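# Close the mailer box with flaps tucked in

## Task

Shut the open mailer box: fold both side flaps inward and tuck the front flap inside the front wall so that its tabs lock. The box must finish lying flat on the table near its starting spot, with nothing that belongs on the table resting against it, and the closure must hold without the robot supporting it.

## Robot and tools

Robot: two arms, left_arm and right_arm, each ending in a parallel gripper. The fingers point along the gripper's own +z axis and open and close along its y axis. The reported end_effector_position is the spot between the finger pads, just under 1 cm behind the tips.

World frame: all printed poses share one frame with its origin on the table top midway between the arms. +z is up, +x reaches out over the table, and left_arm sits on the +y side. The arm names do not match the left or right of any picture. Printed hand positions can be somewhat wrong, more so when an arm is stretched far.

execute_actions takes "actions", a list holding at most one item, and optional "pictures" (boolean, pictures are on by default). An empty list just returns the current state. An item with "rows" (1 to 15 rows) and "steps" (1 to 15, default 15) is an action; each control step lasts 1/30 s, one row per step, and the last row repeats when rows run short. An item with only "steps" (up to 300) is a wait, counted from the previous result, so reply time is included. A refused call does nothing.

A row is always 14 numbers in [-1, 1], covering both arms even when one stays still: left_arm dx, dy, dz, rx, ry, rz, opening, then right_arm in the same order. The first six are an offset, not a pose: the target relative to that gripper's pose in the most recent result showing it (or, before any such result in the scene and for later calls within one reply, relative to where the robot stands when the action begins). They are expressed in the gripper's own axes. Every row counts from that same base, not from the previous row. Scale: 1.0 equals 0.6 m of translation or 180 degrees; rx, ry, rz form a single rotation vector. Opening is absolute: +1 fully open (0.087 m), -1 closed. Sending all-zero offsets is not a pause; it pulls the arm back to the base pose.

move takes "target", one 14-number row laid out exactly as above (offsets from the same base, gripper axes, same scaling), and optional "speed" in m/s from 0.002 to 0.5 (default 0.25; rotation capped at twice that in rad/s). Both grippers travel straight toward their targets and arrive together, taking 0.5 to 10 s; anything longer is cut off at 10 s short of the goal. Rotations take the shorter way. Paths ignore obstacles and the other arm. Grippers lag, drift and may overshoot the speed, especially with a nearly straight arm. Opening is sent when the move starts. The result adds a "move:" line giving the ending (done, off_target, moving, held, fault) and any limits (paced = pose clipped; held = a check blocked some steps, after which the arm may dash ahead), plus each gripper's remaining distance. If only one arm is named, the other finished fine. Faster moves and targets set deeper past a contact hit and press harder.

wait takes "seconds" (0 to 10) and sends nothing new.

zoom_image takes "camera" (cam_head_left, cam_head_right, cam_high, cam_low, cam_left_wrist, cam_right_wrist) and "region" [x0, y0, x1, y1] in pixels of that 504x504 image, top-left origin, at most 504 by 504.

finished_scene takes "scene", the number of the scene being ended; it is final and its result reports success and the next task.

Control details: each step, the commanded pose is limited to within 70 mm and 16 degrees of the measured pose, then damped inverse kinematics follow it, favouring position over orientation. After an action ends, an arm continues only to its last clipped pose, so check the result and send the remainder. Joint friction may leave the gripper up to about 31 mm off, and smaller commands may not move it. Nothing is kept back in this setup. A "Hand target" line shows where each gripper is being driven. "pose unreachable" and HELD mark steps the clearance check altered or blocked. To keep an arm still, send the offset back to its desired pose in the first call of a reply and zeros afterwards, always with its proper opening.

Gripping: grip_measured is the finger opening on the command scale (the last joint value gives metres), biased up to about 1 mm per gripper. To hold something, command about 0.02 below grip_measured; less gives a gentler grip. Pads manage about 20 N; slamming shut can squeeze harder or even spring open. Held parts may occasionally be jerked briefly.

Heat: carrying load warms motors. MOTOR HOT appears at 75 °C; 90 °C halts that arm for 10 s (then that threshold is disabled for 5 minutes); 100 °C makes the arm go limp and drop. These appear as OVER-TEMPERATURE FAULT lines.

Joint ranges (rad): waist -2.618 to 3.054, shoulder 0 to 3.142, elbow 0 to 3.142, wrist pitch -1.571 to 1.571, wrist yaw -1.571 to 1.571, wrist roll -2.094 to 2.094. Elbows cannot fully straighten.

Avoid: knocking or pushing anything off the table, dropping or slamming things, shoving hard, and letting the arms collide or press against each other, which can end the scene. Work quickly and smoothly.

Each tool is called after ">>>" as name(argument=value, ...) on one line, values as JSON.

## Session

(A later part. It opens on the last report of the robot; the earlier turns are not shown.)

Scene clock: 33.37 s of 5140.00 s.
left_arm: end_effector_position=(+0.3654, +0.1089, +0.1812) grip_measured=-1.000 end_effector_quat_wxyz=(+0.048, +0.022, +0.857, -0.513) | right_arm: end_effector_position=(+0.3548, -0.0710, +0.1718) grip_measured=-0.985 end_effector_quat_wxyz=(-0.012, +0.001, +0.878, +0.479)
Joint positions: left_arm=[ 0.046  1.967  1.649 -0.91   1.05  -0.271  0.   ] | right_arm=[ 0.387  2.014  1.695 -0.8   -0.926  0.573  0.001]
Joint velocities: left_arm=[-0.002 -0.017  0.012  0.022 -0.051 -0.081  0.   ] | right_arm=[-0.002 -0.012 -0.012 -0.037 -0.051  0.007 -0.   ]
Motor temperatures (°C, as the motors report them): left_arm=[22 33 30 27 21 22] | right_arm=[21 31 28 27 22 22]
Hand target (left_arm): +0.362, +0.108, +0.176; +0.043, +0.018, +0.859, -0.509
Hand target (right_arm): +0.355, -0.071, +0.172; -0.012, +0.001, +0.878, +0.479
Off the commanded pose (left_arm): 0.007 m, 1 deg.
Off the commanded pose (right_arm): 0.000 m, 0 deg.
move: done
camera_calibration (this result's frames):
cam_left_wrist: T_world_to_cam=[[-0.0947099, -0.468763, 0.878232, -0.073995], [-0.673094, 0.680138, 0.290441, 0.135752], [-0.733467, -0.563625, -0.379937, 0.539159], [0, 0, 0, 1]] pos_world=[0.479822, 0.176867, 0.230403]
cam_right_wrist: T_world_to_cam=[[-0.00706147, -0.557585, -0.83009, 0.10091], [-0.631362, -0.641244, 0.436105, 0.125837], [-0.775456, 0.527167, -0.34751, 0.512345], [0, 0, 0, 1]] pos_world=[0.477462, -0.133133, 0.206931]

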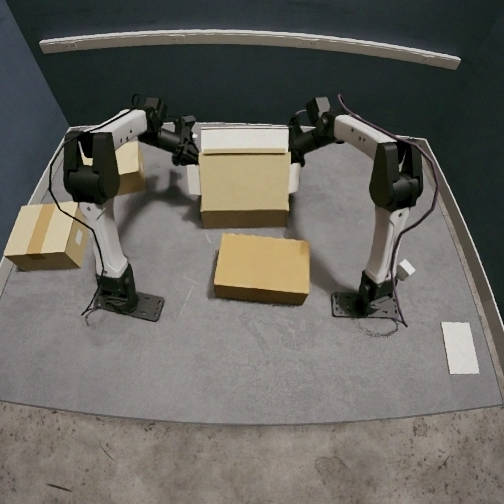

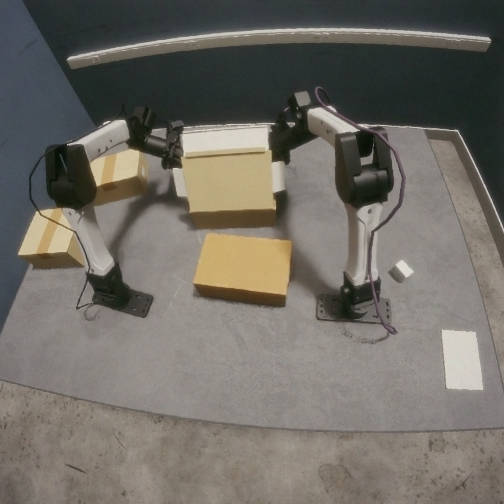

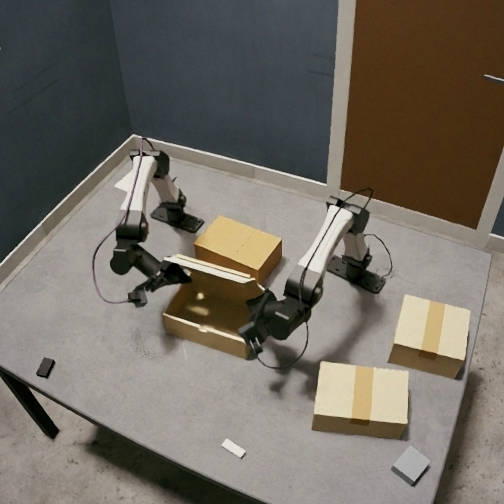

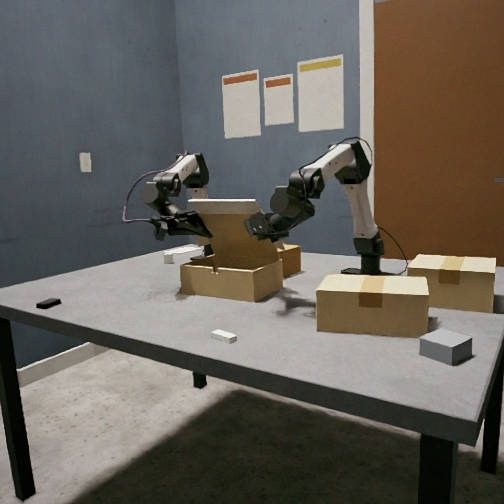

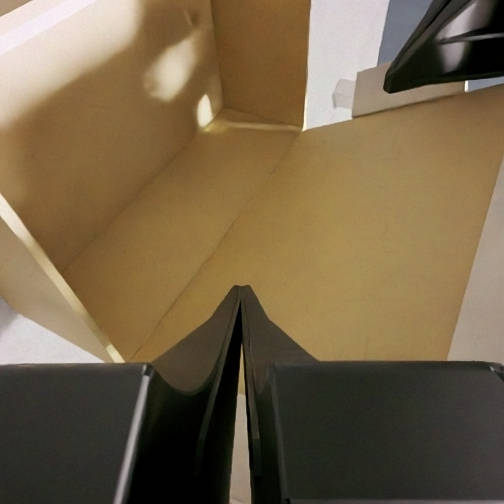

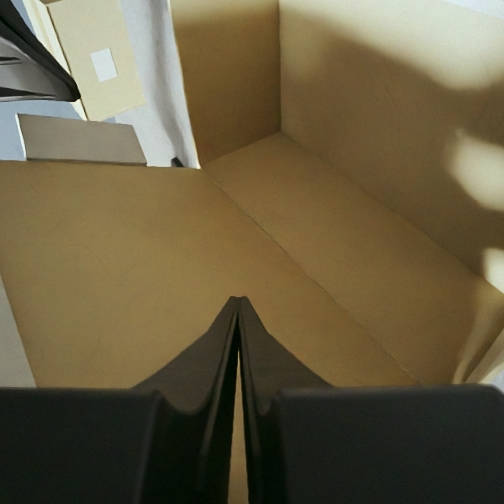

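>>> move(target=[0.05,-0.024,0.044,0,0,0,-1, -0.033,-0.113,-0.223,0,0,0,-1], speed=0.1)

>>> move(target=[0,0,0,0,0,0,-1, 0.19,0,0,0,0,0,-1], speed=0.15)

>>> move(target=[0,0,0,0,0,0,-1, 0,0.054,0.084,0,0,0,-1], speed=0.1)

Scene clock: 40.20 s of 5140.00 s.
left_arm: end_effector_position=(+0.3406, +0.0796, +0.1847) grip_measured=-1.000 end_effector_quat_wxyz=(+0.053, +0.025, +0.854, -0.518) | right_arm: end_effector_position=(+0.3745, -0.2189, +0.1877) grip_measured=-0.985 end_effector_quat_wxyz=(-0.008, +0.004, +0.878, +0.479)
Joint positions: left_arm=[-0.037  1.849  1.482 -0.715  1.025 -0.424  0.   ] | right_arm=[ 0.025  2.141  1.981 -1.459 -0.998 -0.037  0.001]
Joint velocities: left_arm=[-0.012  0.002 -0.022  0.007  0.037 -0.022  0.   ] | right_arm=[-0.007  0.017  0.017 -0.037 -0.007 -0.066  0.001]
Motor temperatures (°C, as the motors report them): left_arm=[22 35 30 27 21 22] | right_arm=[21 32 29 27 22 22]
Hand target (left_arm): +0.336, +0.078, +0.179; +0.047, +0.022, +0.856, -0.514
Hand target (right_arm): +0.376, -0.219, +0.188; -0.010, +0.002, +0.877, +0.481
Off the commanded pose (left_arm): 0.008 m, 1 deg.
Off the commanded pose (right_arm): 0.003 m, 1 deg.
After step 90, 1.70 s passed at rest.
move: done
camera_calibration (this result's frames):
cam_left_wrist: T_world_to_cam=[[-0.106425, -0.459222, 0.881923, -0.0906469], [-0.675413, 0.684317, 0.274823, 0.141302], [-0.72972, -0.566414, -0.382993, 0.505301], [0, 0, 0, 1]] pos_world=[0.454518, 0.147888, 0.234638]
cam_right_wrist: T_world_to_cam=[[-0.00867468, -0.558334, -0.829571, 0.032175], [-0.640243, -0.63416, 0.433509, 0.0418867], [-0.768123, 0.534888, -0.351968, 0.61081], [0, 0, 0, 1]] pos_world=[0.496274, -0.282188, 0.223519]

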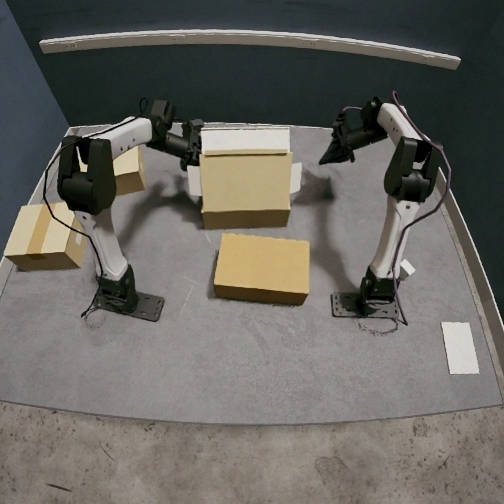

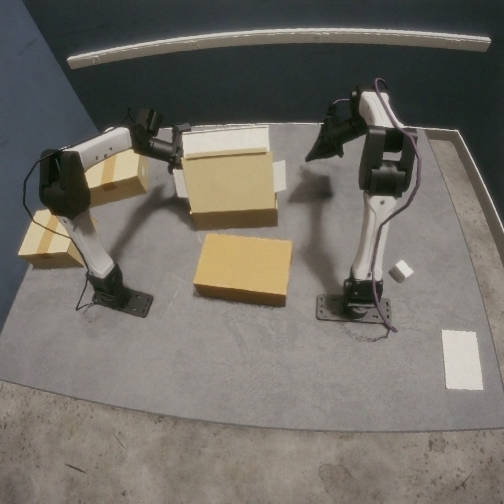

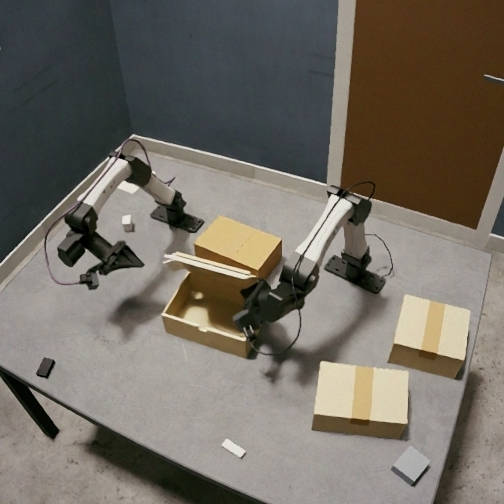

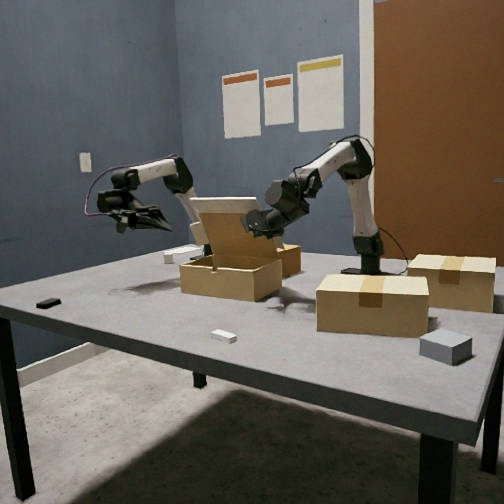

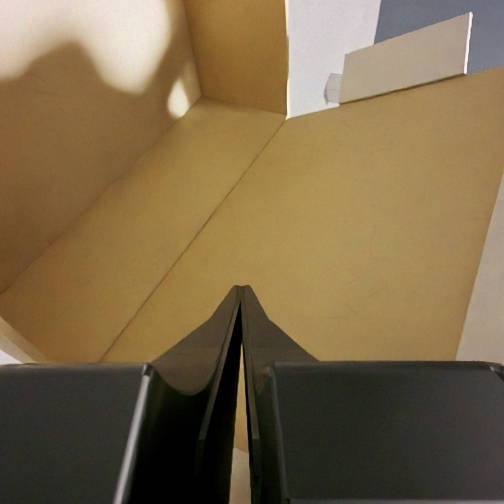

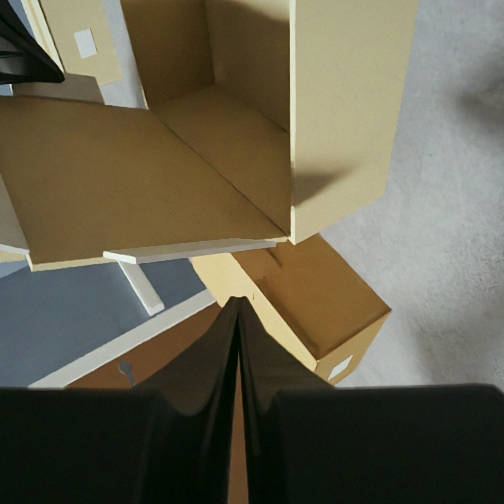

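Scene clock: 41.43 s of 5140.00 s.
left_arm: end_effector_position=(+0.3406, +0.0796, +0.1847) grip_measured=-1.000 end_effector_quat_wxyz=(+0.053, +0.025, +0.854, -0.518) | right_arm: end_effector_position=(+0.2610, -0.2169, +0.1890) grip_measured=-0.985 end_effector_quat_wxyz=(-0.019, +0.007, +0.878, +0.479)
Joint positions: left_arm=[-0.037  1.849  1.482 -0.715  1.025 -0.424  0.   ] | right_arm=[ 0.025  1.7    1.384 -1.334 -0.997 -0.047  0.001]
Joint velocities: left_arm=[-0.007 -0.002 -0.007  0.022  0.022  0.066  0.   ] | right_arm=[-0.012 -0.002  0.002  0.022 -0.022  0.007 -0.   ]
Motor temperatures (°C, as the motors report them): left_arm=[22 35 30 27 21 22] | right_arm=[21 32 29 27 22 22]
Hand target (left_arm): +0.341, +0.080, +0.185; +0.053, +0.025, +0.854, -0.518
Hand target (right_arm): +0.260, -0.218, +0.189; -0.008, +0.004, +0.878, +0.479
Off the commanded pose (left_arm): 0.000 m, 0 deg.
Off the commanded pose (right_arm): 0.002 m, 1 deg.
move: done
camera_calibration (this result's frames):
cam_left_wrist: T_world_to_cam=[[-0.106425, -0.459222, 0.881923, -0.0906469], [-0.675413, 0.684317, 0.274823, 0.141302], [-0.72972, -0.566414, -0.382993, 0.505301], [0, 0, 0, 1]] pos_world=[0.454518, 0.147888, 0.234638]
cam_right_wrist: T_world_to_cam=[[-0.0241085, -0.558726, -0.829002, 0.0372477], [-0.627159, -0.637315, 0.447773, -0.0368999], [-0.778518, 0.530712, -0.335046, 0.521717], [0, 0, 0, 1]] pos_world=[0.383922, -0.279587, 0.2222]

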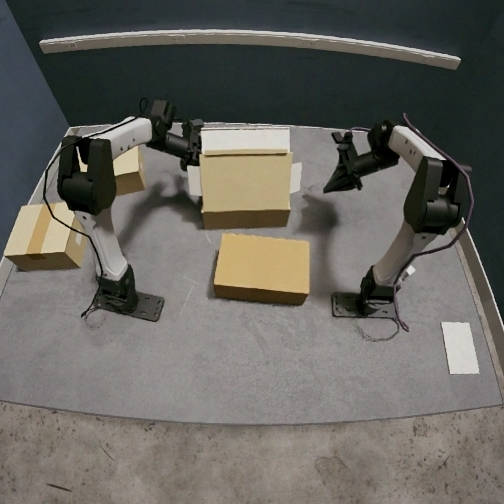

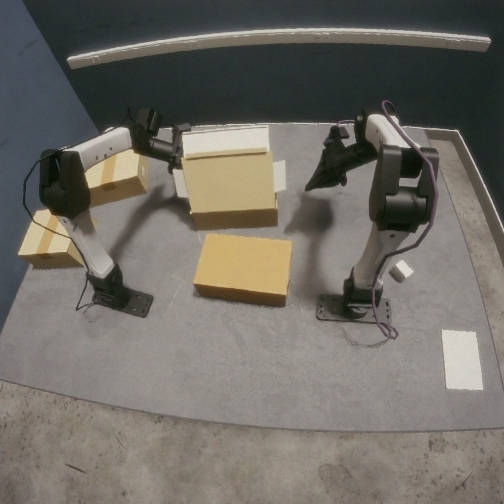

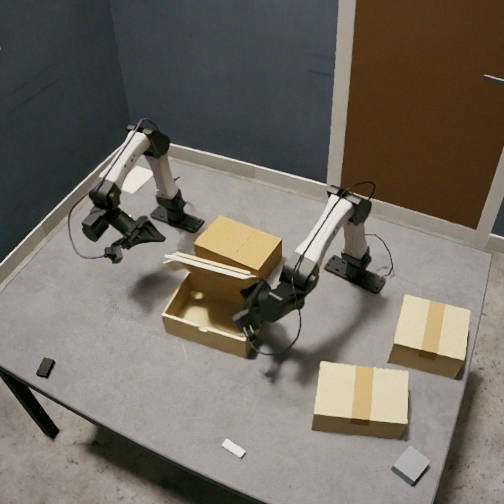

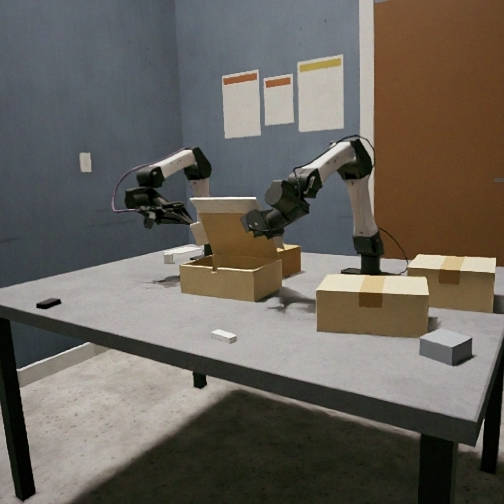

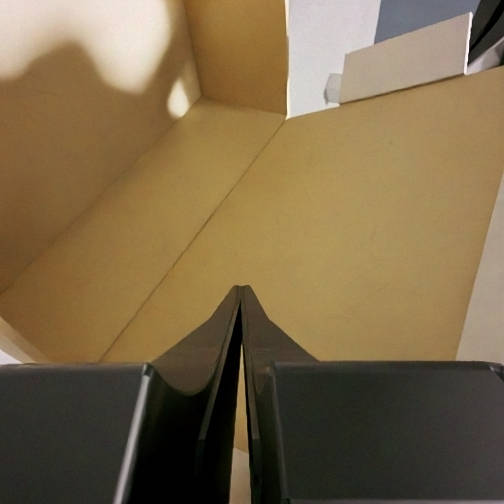

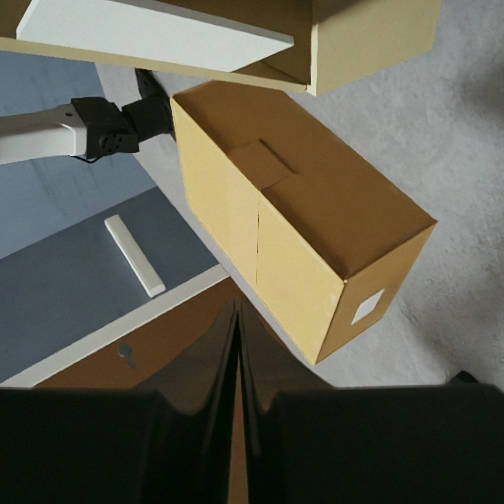

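Scene clock: 42.60 s of 5140.00 s.
left_arm: end_effector_position=(+0.3406, +0.0796, +0.1847) grip_measured=-1.000 end_effector_quat_wxyz=(+0.053, +0.025, +0.854, -0.518) | right_arm: end_effector_position=(+0.2631, -0.1584, +0.1869) grip_measured=-0.985 end_effector_quat_wxyz=(-0.028, +0.008, +0.878, +0.478)
Joint positions: left_arm=[-0.037  1.849  1.482 -0.715  1.025 -0.424  0.   ] | right_arm=[ 0.217  1.663  1.326 -1.047 -0.988  0.291  0.001]
Joint velocities: left_arm=[-0.002  0.012 -0.012  0.081  0.007  0.007  0.   ] | right_arm=[ 0.012  0.007 -0.022 -0.007 -0.051  0.051 -0.001]
Motor temperatures (°C, as the motors report them): left_arm=[22 35 30 27 21 22] | right_arm=[21 32 29 27 22 22]
Hand target (left_arm): +0.341, +0.080, +0.185; +0.053, +0.025, +0.854, -0.518
Hand target (right_arm): +0.261, -0.158, +0.188; -0.020, +0.006, +0.878, +0.478
Off the commanded pose (left_arm): 0.000 m, 0 deg.
Off the commanded pose (right_arm): 0.003 m, 1 deg.
move: done
camera_calibration (this result's frames):
cam_left_wrist: T_world_to_cam=[[-0.106425, -0.459222, 0.881923, -0.0906469], [-0.675413, 0.684317, 0.274823, 0.141302], [-0.72972, -0.566414, -0.382993, 0.505301], [0, 0, 0, 1]] pos_world=[0.454518, 0.147888, 0.234638]
cam_right_wrist: T_world_to_cam=[[-0.0340479, -0.558927, -0.828517, 0.0706563], [-0.614405, -0.642136, 0.458441, -0.00348453], [-0.788256, 0.524654, -0.321544, 0.490603], [0, 0, 0, 1]] pos_world=[0.386985, -0.220143, 0.217888]

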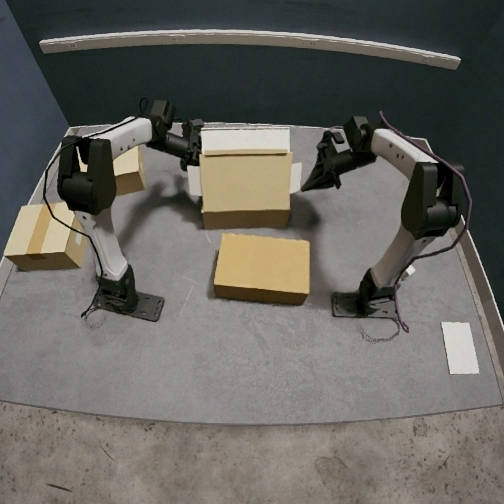

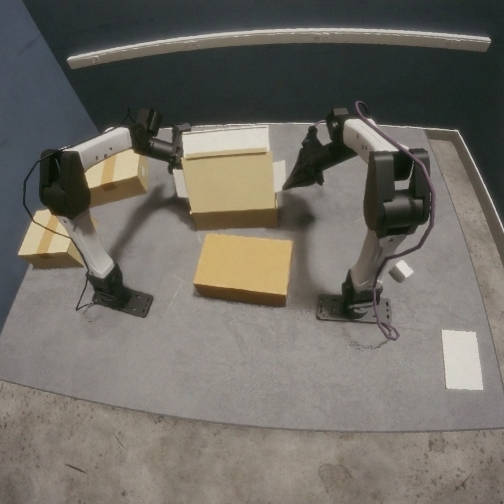

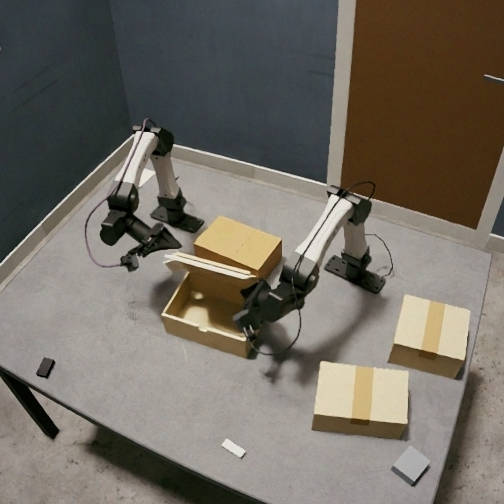

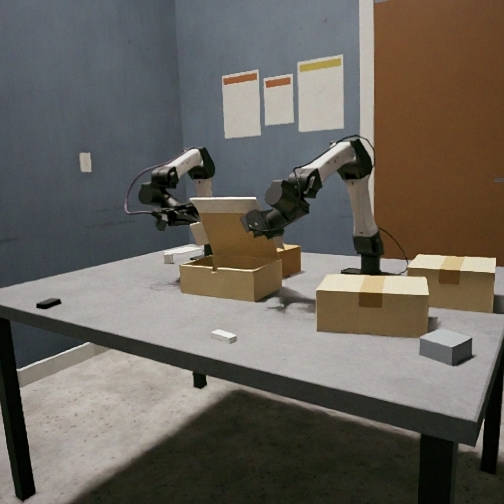

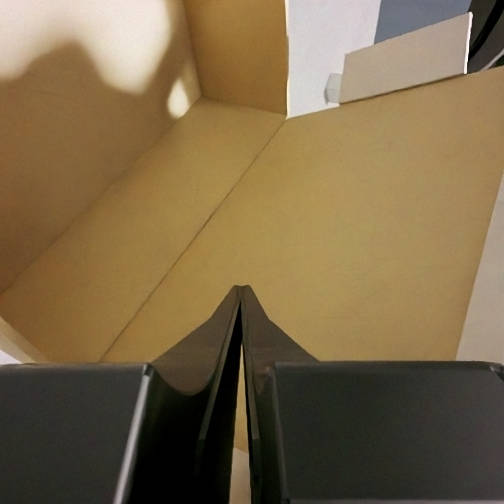

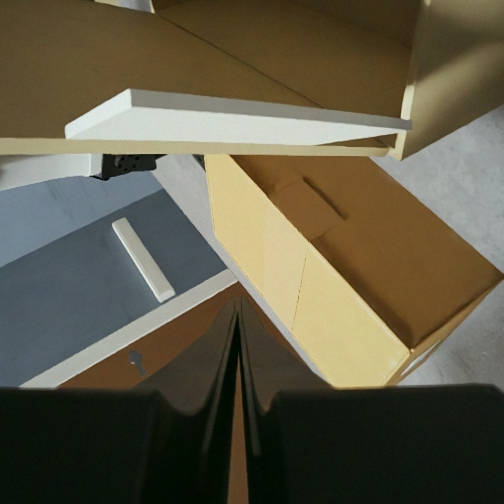

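>>> move(target=[0,0,0,0,0,0,-1, -0.145,-0.024,0.03,0,0,0,-1], speed=0.06)

>>> move(target=[0,0,0,0,0,0,-1, 0,0.05,0.077,0,0,0,-1], speed=0.05)

Scene clock: 47.80 s of 5140.00 s.
left_arm: end_effector_position=(+0.3406, +0.0796, +0.1847) grip_measured=-1.000 end_effector_quat_wxyz=(+0.053, +0.025, +0.854, -0.518) | right_arm: end_effector_position=(+0.3447, -0.1487, +0.1600) grip_measured=-0.985 end_effector_quat_wxyz=(-0.028, +0.008, +0.878, +0.477)
Joint positions: left_arm=[-0.037  1.849  1.482 -0.715  1.025 -0.424  0.   ] | right_arm=[ 0.206  1.993  1.639 -1.047 -0.988  0.27   0.001]
Joint velocities: left_arm=[-0.012 -0.012 -0.022 -0.007  0.037 -0.007  0.   ] | right_arm=[ 0.027  0.007  0.002 -0.022  0.066 -0.066 -0.001]
Motor temperatures (°C, as the motors report them): left_arm=[22 36 30 27 21 22] | right_arm=[21 32 29 27 22 22]
Hand target (left_arm): +0.341, +0.080, +0.185; +0.053, +0.025, +0.854, -0.518
Hand target (right_arm): +0.349, -0.151, +0.161; -0.028, +0.008, +0.878, +0.479
Off the commanded pose (left_arm): 0.000 m, 0 deg.
Off the commanded pose (right_arm): 0.004 m, 0 deg.
After step 90, 0.40 s passed at rest.
move: done
camera_calibration (this result's frames):
cam_left_wrist: T_world_to_cam=[[-0.106425, -0.459222, 0.881923, -0.0906469], [-0.675413, 0.684317, 0.274823, 0.141302], [-0.72972, -0.566414, -0.382993, 0.505301], [0, 0, 0, 1]] pos_world=[0.454518, 0.147888, 0.234638]
cam_right_wrist: T_world_to_cam=[[-0.0337762, -0.560941, -0.827167, 0.0559917], [-0.614165, -0.641278, 0.45996, 0.0650404], [-0.788454, 0.523553, -0.32285, 0.541369], [0, 0, 0, 1]] pos_world=[0.468681, -0.210318, 0.19118]

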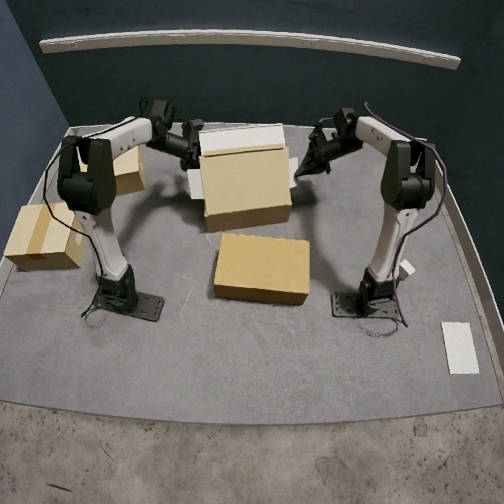

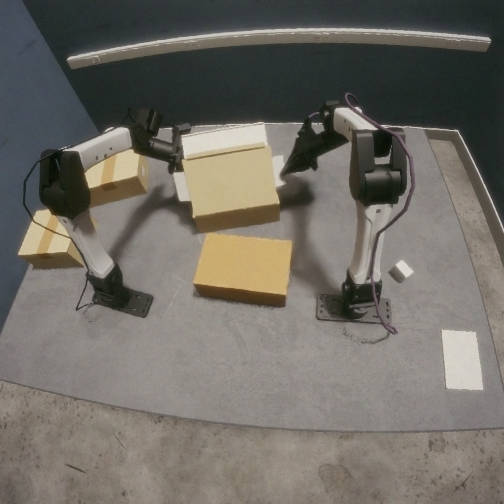

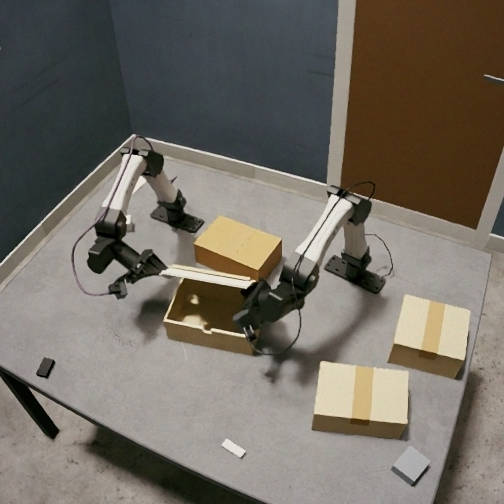

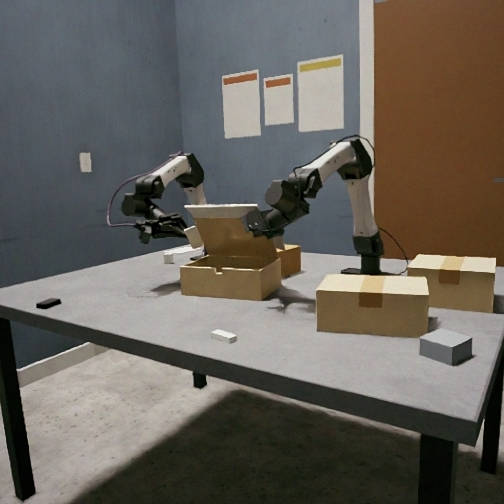

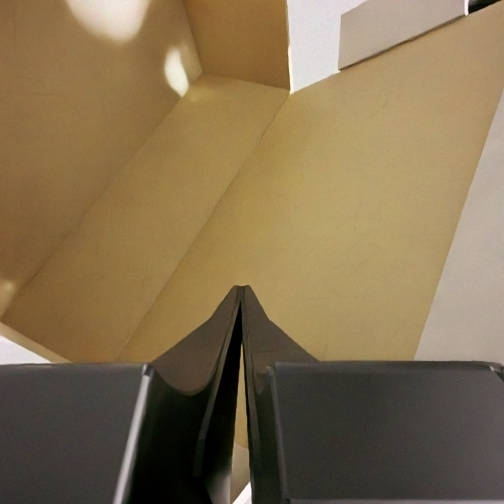

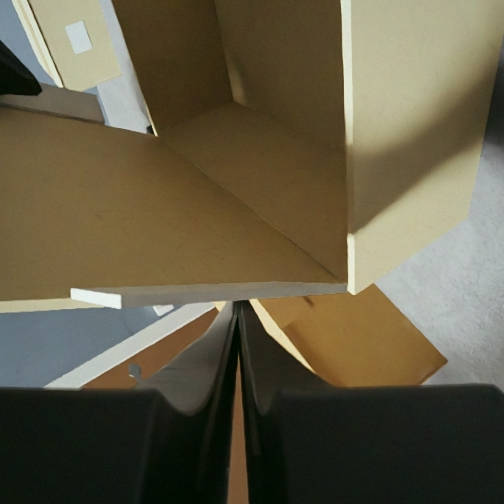

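Scene clock: 49.23 s of 5140.00 s.
left_arm: end_effector_position=(+0.3428, +0.0829, +0.1850) grip_measured=-1.000 end_effector_quat_wxyz=(+0.055, +0.022, +0.853, -0.518) | right_arm: end_effector_position=(+0.3493, -0.1072, +0.1585) grip_measured=-0.985 end_effector_quat_wxyz=(-0.024, +0.017, +0.885, +0.464)
Joint positions: left_arm=[-0.027  1.849  1.482 -0.715  1.027 -0.424  0.   ] | right_arm=[ 0.312  1.993  1.639 -0.893 -0.929  0.47   0.001]
Joint velocities: left_arm=[-0.022  0.002 -0.012  0.007 -0.081 -0.022  0.   ] | right_arm=[ 0.002 -0.002 -0.002  0.081 -0.022 -0.022  0.001]
Motor temperatures (°C, as the motors report them): left_arm=[22 36 31 27 21 22] | right_arm=[21 32 29 27 22 22]
Hand target (left_arm): +0.341, +0.080, +0.185; +0.053, +0.025, +0.854, -0.518
Hand target (right_arm): +0.344, -0.095, +0.159; -0.030, +0.007, +0.879, +0.476
Off the commanded pose (left_arm): 0.004 m, 1 deg.
Off the commanded pose (right_arm): 0.015 m, 2 deg.
move: off_target (right_arm)
camera_calibration (this result's frames):
cam_left_wrist: T_world_to_cam=[[-0.101988, -0.458706, 0.882716, -0.0908684], [-0.68147, 0.678648, 0.273926, 0.143143], [-0.724705, -0.573607, -0.381808, 0.507462], [0, 0, 0, 1]] pos_world=[0.45604, 0.152258, 0.234754]
cam_right_wrist: T_world_to_cam=[[-0.0471461, -0.584838, -0.809779, 0.0775764], [-0.625356, -0.614872, 0.480481, 0.0986163], [-0.778914, 0.529053, -0.336743, 0.522174], [0, 0, 0, 1]] pos_world=[0.472056, -0.170252, 0.191275]

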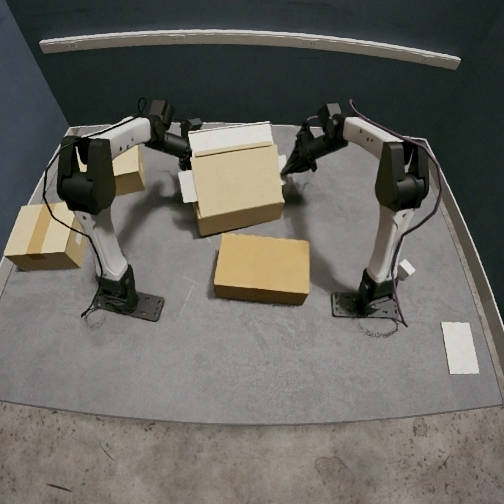

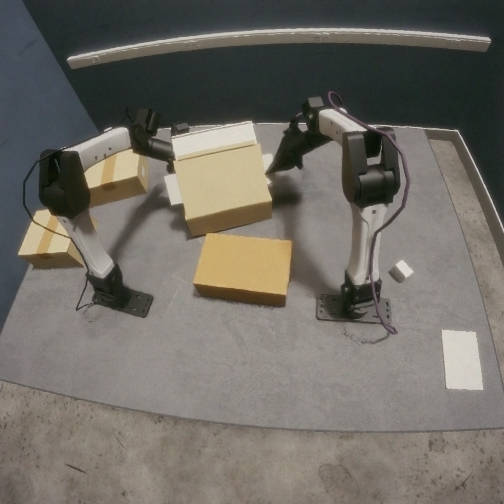

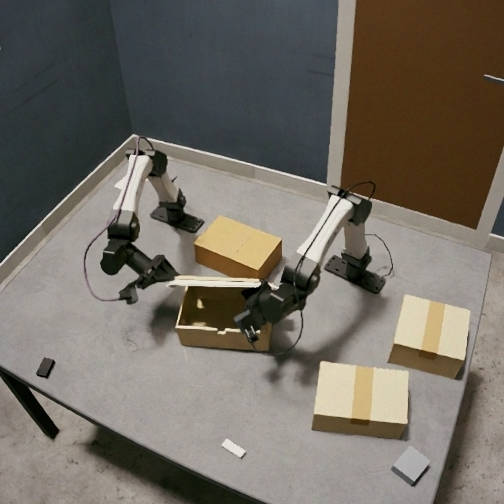

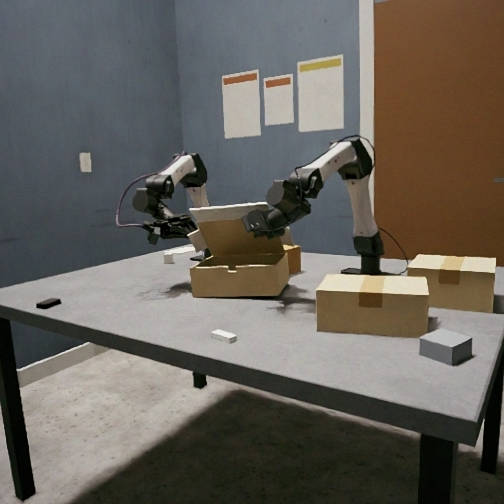

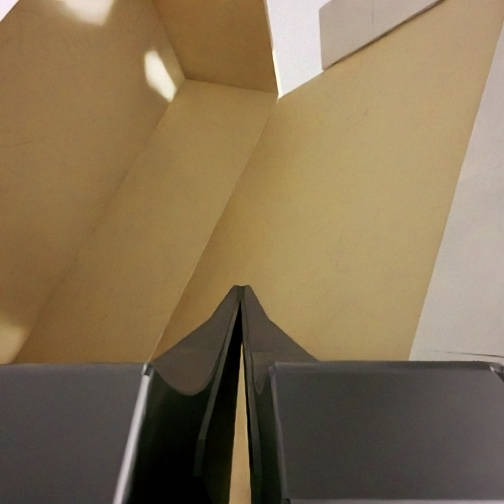

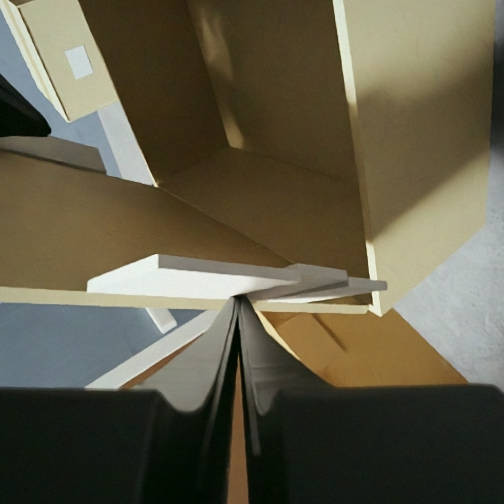

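>>> move(target=[0,0,0,0,0,0,-1, -0.05,-0.01,0.0,0,0,0,-1], speed=0.04)

>>> move(target=[0,0,0,0,0,0,-1, 0,0.045,0.07,0,0,0,-1], speed=0.04)

Scene clock: 52.33 s of 5140.00 s.
left_arm: end_effector_position=(+0.3428, +0.0829, +0.1851) grip_measured=-1.000 end_effector_quat_wxyz=(+0.055, +0.021, +0.853, -0.518) | right_arm: end_effector_position=(+0.3749, -0.1086, +0.1555) grip_measured=-0.985 end_effector_quat_wxyz=(-0.023, +0.017, +0.883, +0.468)
Joint positions: left_arm=[-0.027  1.849  1.482 -0.715  1.027 -0.424  0.   ] | right_arm=[ 0.292  2.097  1.779 -0.947 -0.942  0.442  0.001]
Joint velocities: left_arm=[-0.012 -0.012  0.007 -0.022  0.007 -0.081  0.   ] | right_arm=[-0.022  0.017  0.022 -0.007 -0.007 -0.066 -0.   ]
Motor temperatures (°C, as the motors report them): left_arm=[22 36 31 27 21 22] | right_arm=[21 33 29 27 22 22]
Hand target (left_arm): +0.343, +0.083, +0.185; +0.055, +0.022, +0.853, -0.518
Hand target (right_arm): +0.379, -0.111, +0.152; -0.024, +0.018, +0.885, +0.465
Off the commanded pose (left_arm): 0.000 m, 0 deg.
Off the commanded pose (right_arm): 0.006 m, 0 deg.
move: done
camera_calibration (this result's frames):
cam_left_wrist: T_world_to_cam=[[-0.101862, -0.458125, 0.883032, -0.0910721], [-0.68145, 0.678813, 0.273566, 0.143116], [-0.724741, -0.573876, -0.381335, 0.507513], [0, 0, 0, 1]] pos_world=[0.456066, 0.152378, 0.2348]
cam_right_wrist: T_world_to_cam=[[-0.0454499, -0.57838, -0.8145, 0.0763267], [-0.626762, -0.618389, 0.474094, 0.116412], [-0.777884, 0.532045, -0.334401, 0.541444], [0, 0, 0, 1]] pos_world=[0.497613, -0.171938, 0.188037]

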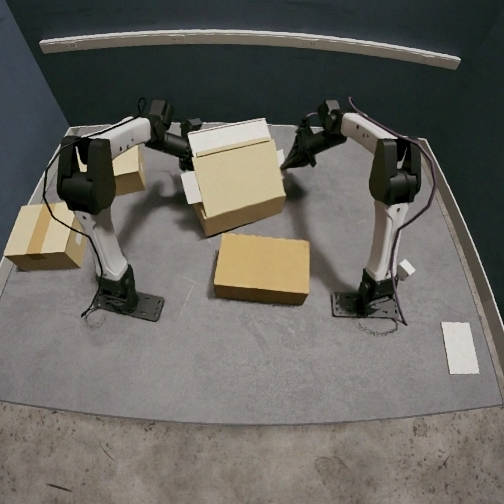

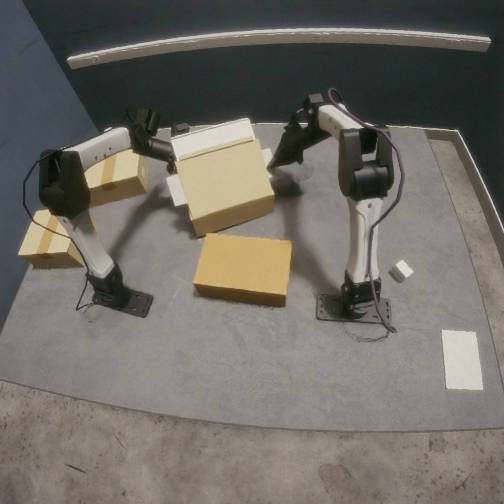

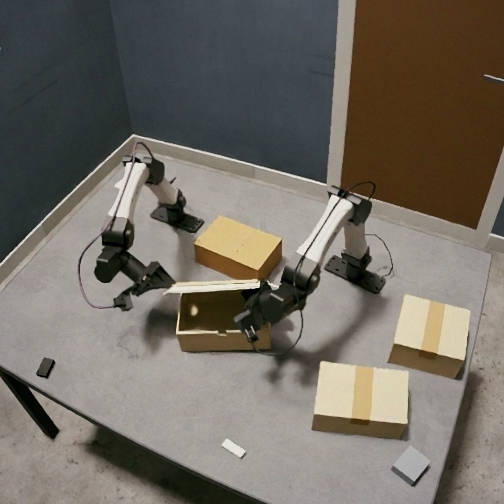

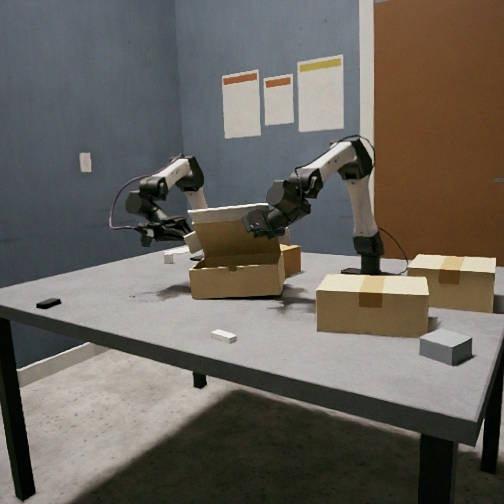

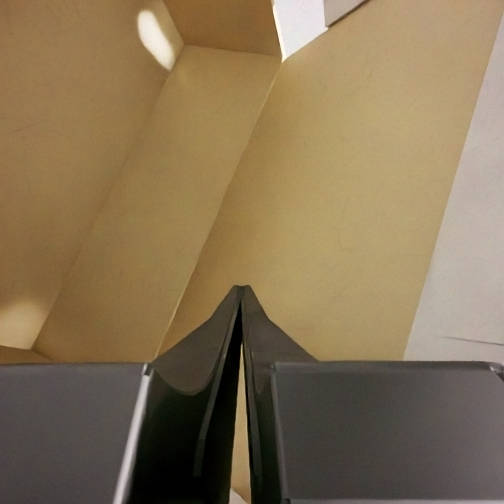

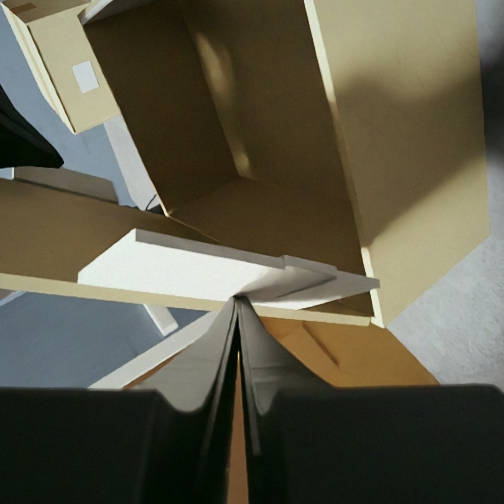

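Scene clock: 54.17 s of 5140.00 s.
left_arm: end_effector_position=(+0.3456, +0.0886, +0.1876) grip_measured=-1.000 end_effector_quat_wxyz=(+0.058, +0.016, +0.849, -0.525) | right_arm: end_effector_position=(+0.3829, -0.0860, +0.1426) grip_measured=-0.985 end_effector_quat_wxyz=(-0.009, +0.040, +0.899, +0.435)
Joint positions: left_arm=[-0.008  1.849  1.482 -0.715  1.045 -0.423  0.   ] | right_arm=[ 0.354  2.108  1.779 -0.852 -0.835  0.571  0.001]
Joint velocities: left_arm=[ 0.017  0.007  0.002 -0.022  0.066  0.007  0.   ] | right_arm=[ 0.007  0.002  0.002 -0.022  0.007 -0.022 -0.001]
Motor temperatures (°C, as the motors report them): left_arm=[22 37 31 27 21 22] | right_arm=[21 33 29 27 22 22]
Hand target (left_arm): +0.343, +0.083, +0.185; +0.056, +0.021, +0.853, -0.518
Hand target (right_arm): +0.374, -0.061, +0.154; -0.025, +0.016, +0.884, +0.466
Off the commanded pose (left_arm): 0.007 m, 1 deg.
Off the commanded pose (right_arm): 0.031 m, 5 deg.
move: off_target (right_arm)
camera_calibration (this result's frames):
cam_left_wrist: T_world_to_cam=[[-0.0958019, -0.445455, 0.890164, -0.0949381], [-0.688044, 0.675876, 0.264172, 0.144859], [-0.719318, -0.587163, -0.371243, 0.511166], [0, 0, 0, 1]] pos_world=[0.458264, 0.159941, 0.23601]
cam_right_wrist: T_world_to_cam=[[-0.0738071, -0.634305, -0.769552, 0.0788349], [-0.65805, -0.548845, 0.5155, 0.153568], [-0.749349, 0.544451, -0.376896, 0.527558], [0, 0, 0, 1]] pos_world=[0.502199, -0.152939, 0.180338]

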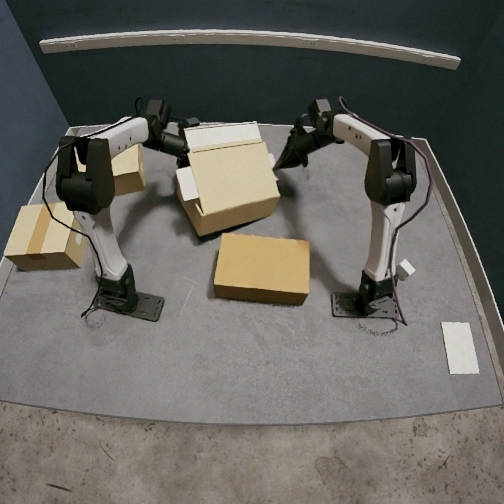

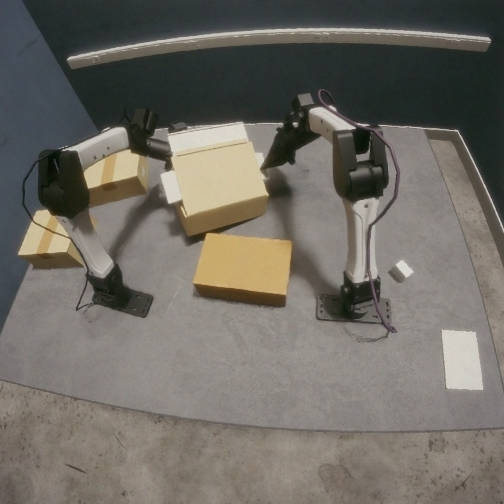

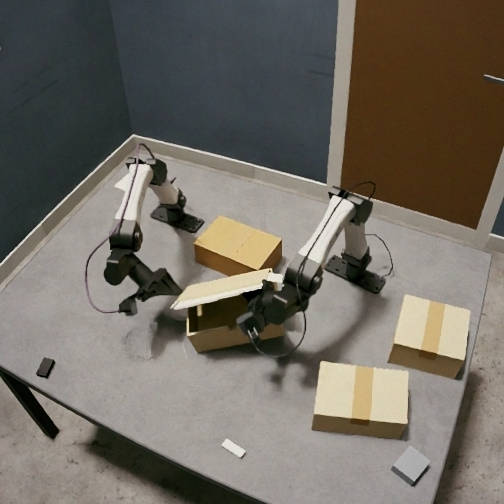

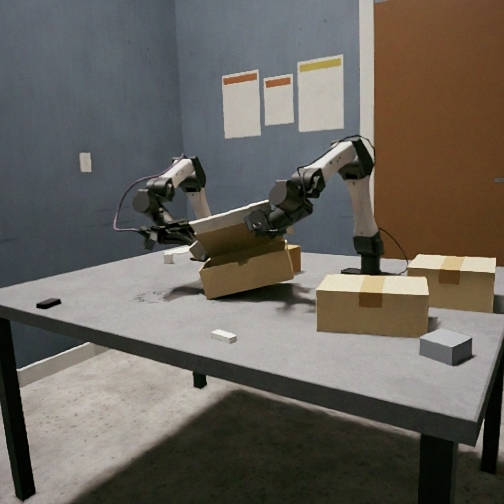

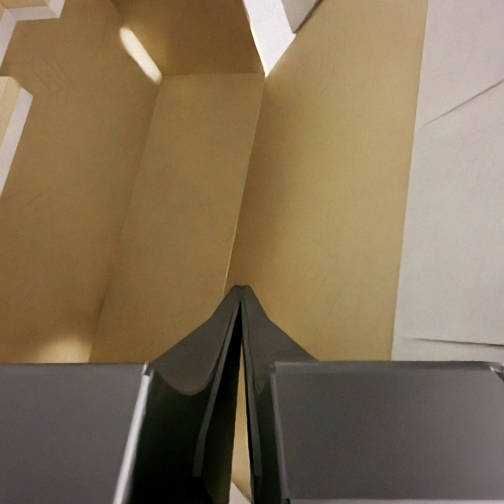

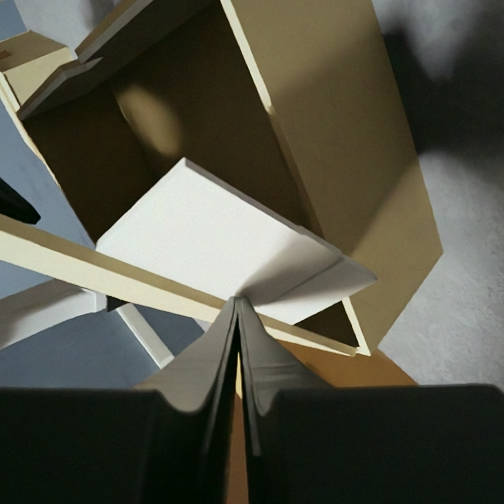

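>>> execute_actions(actions=[])

Scene clock: 61.77 s of 5140.00 s.
left_arm: end_effector_position=(+0.3456, +0.0886, +0.1876) grip_measured=-1.000 end_effector_quat_wxyz=(+0.058, +0.016, +0.849, -0.525) | right_arm: end_effector_position=(+0.3829, -0.0860, +0.1426) grip_measured=-0.985 end_effector_quat_wxyz=(-0.009, +0.040, +0.899, +0.435)
Joint positions: left_arm=[-0.008  1.849  1.482 -0.715  1.045 -0.423  0.   ] | right_arm=[ 0.354  2.108  1.779 -0.852 -0.835  0.571  0.001]
Joint velocities: left_arm=[-0.007 -0.007 -0.007  0.007 -0.037 -0.051  0.   ] | right_arm=[-0.007 -0.002  0.002 -0.051  0.037 -0.066 -0.   ]
Motor temperatures (°C, as the motors report them): left_arm=[22 37 31 27 21 22] | right_arm=[21 34 30 28 23 22]
Hand target (left_arm): +0.343, +0.083, +0.185; +0.056, +0.021, +0.853, -0.518
Hand target (right_arm): +0.374, -0.061, +0.154; -0.025, +0.016, +0.884, +0.466
Off the commanded pose (left_arm): 0.007 m, 1 deg.
Off the commanded pose (right_arm): 0.031 m, 5 deg.
Steps of this call (steps 1 to 90: nothing new was sent; then 4.60 s passed at rest). Readings (end_effector_position):
1: left_arm (+0.3456, +0.0886, +0.1876) | right_arm (+0.3829, -0.0860, +0.1426)
2: left_arm (+0.3456, +0.0886, +0.1876) | right_arm (+0.3829, -0.0860, +0.1426)
4: left_arm (+0.3456, +0.0886, +0.1876) | right_arm (+0.3829, -0.0860, +0.1426)
8: left_arm (+0.3456, +0.0886, +0.1876) | right_arm (+0.3829, -0.0860, +0.1426)
90: the state above
camera_calibration (this result's frames):
cam_left_wrist: T_world_to_cam=[[-0.0958019, -0.445455, 0.890164, -0.0949381], [-0.688044, 0.675876, 0.264172, 0.144859], [-0.719318, -0.587163, -0.371243, 0.511166], [0, 0, 0, 1]] pos_world=[0.458264, 0.159941, 0.23601]
cam_right_wrist: T_world_to_cam=[[-0.0738071, -0.634305, -0.769552, 0.0788349], [-0.65805, -0.548845, 0.5155, 0.153568], [-0.749349, 0.544451, -0.376896, 0.527558], [0, 0, 0, 1]] pos_world=[0.502199, -0.152939, 0.180338]

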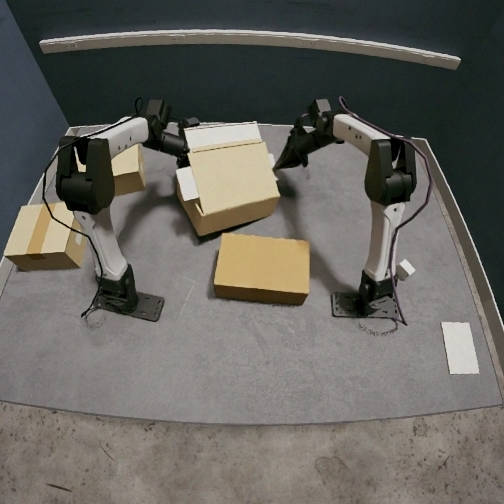

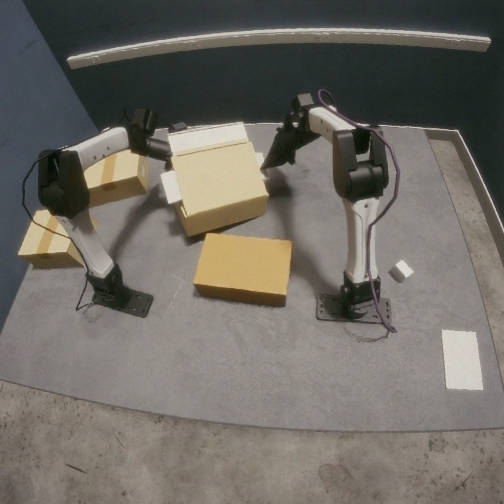

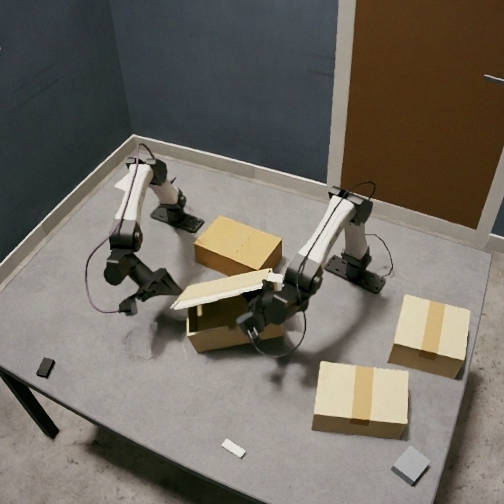

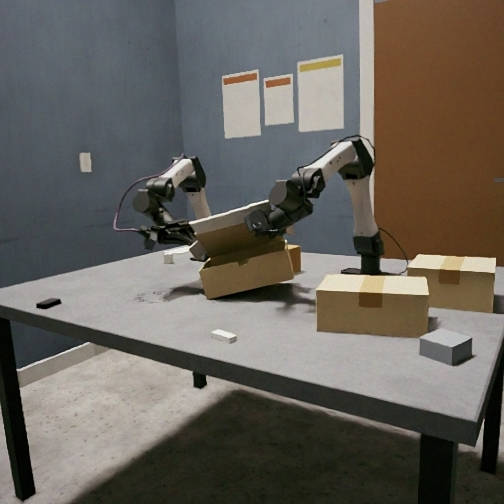

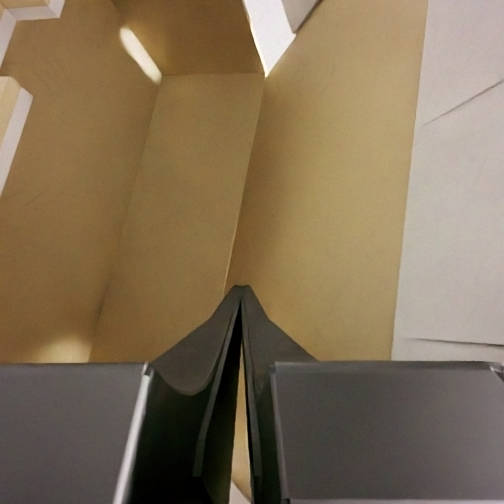

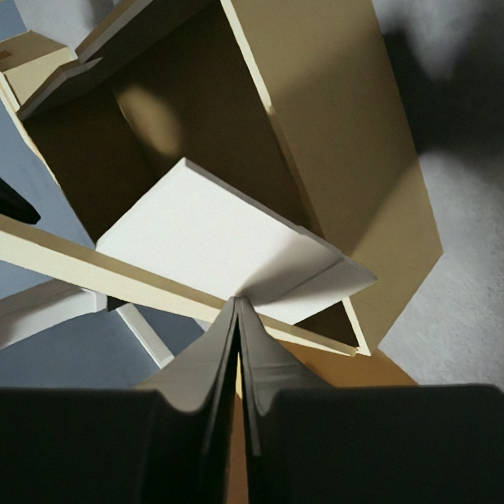

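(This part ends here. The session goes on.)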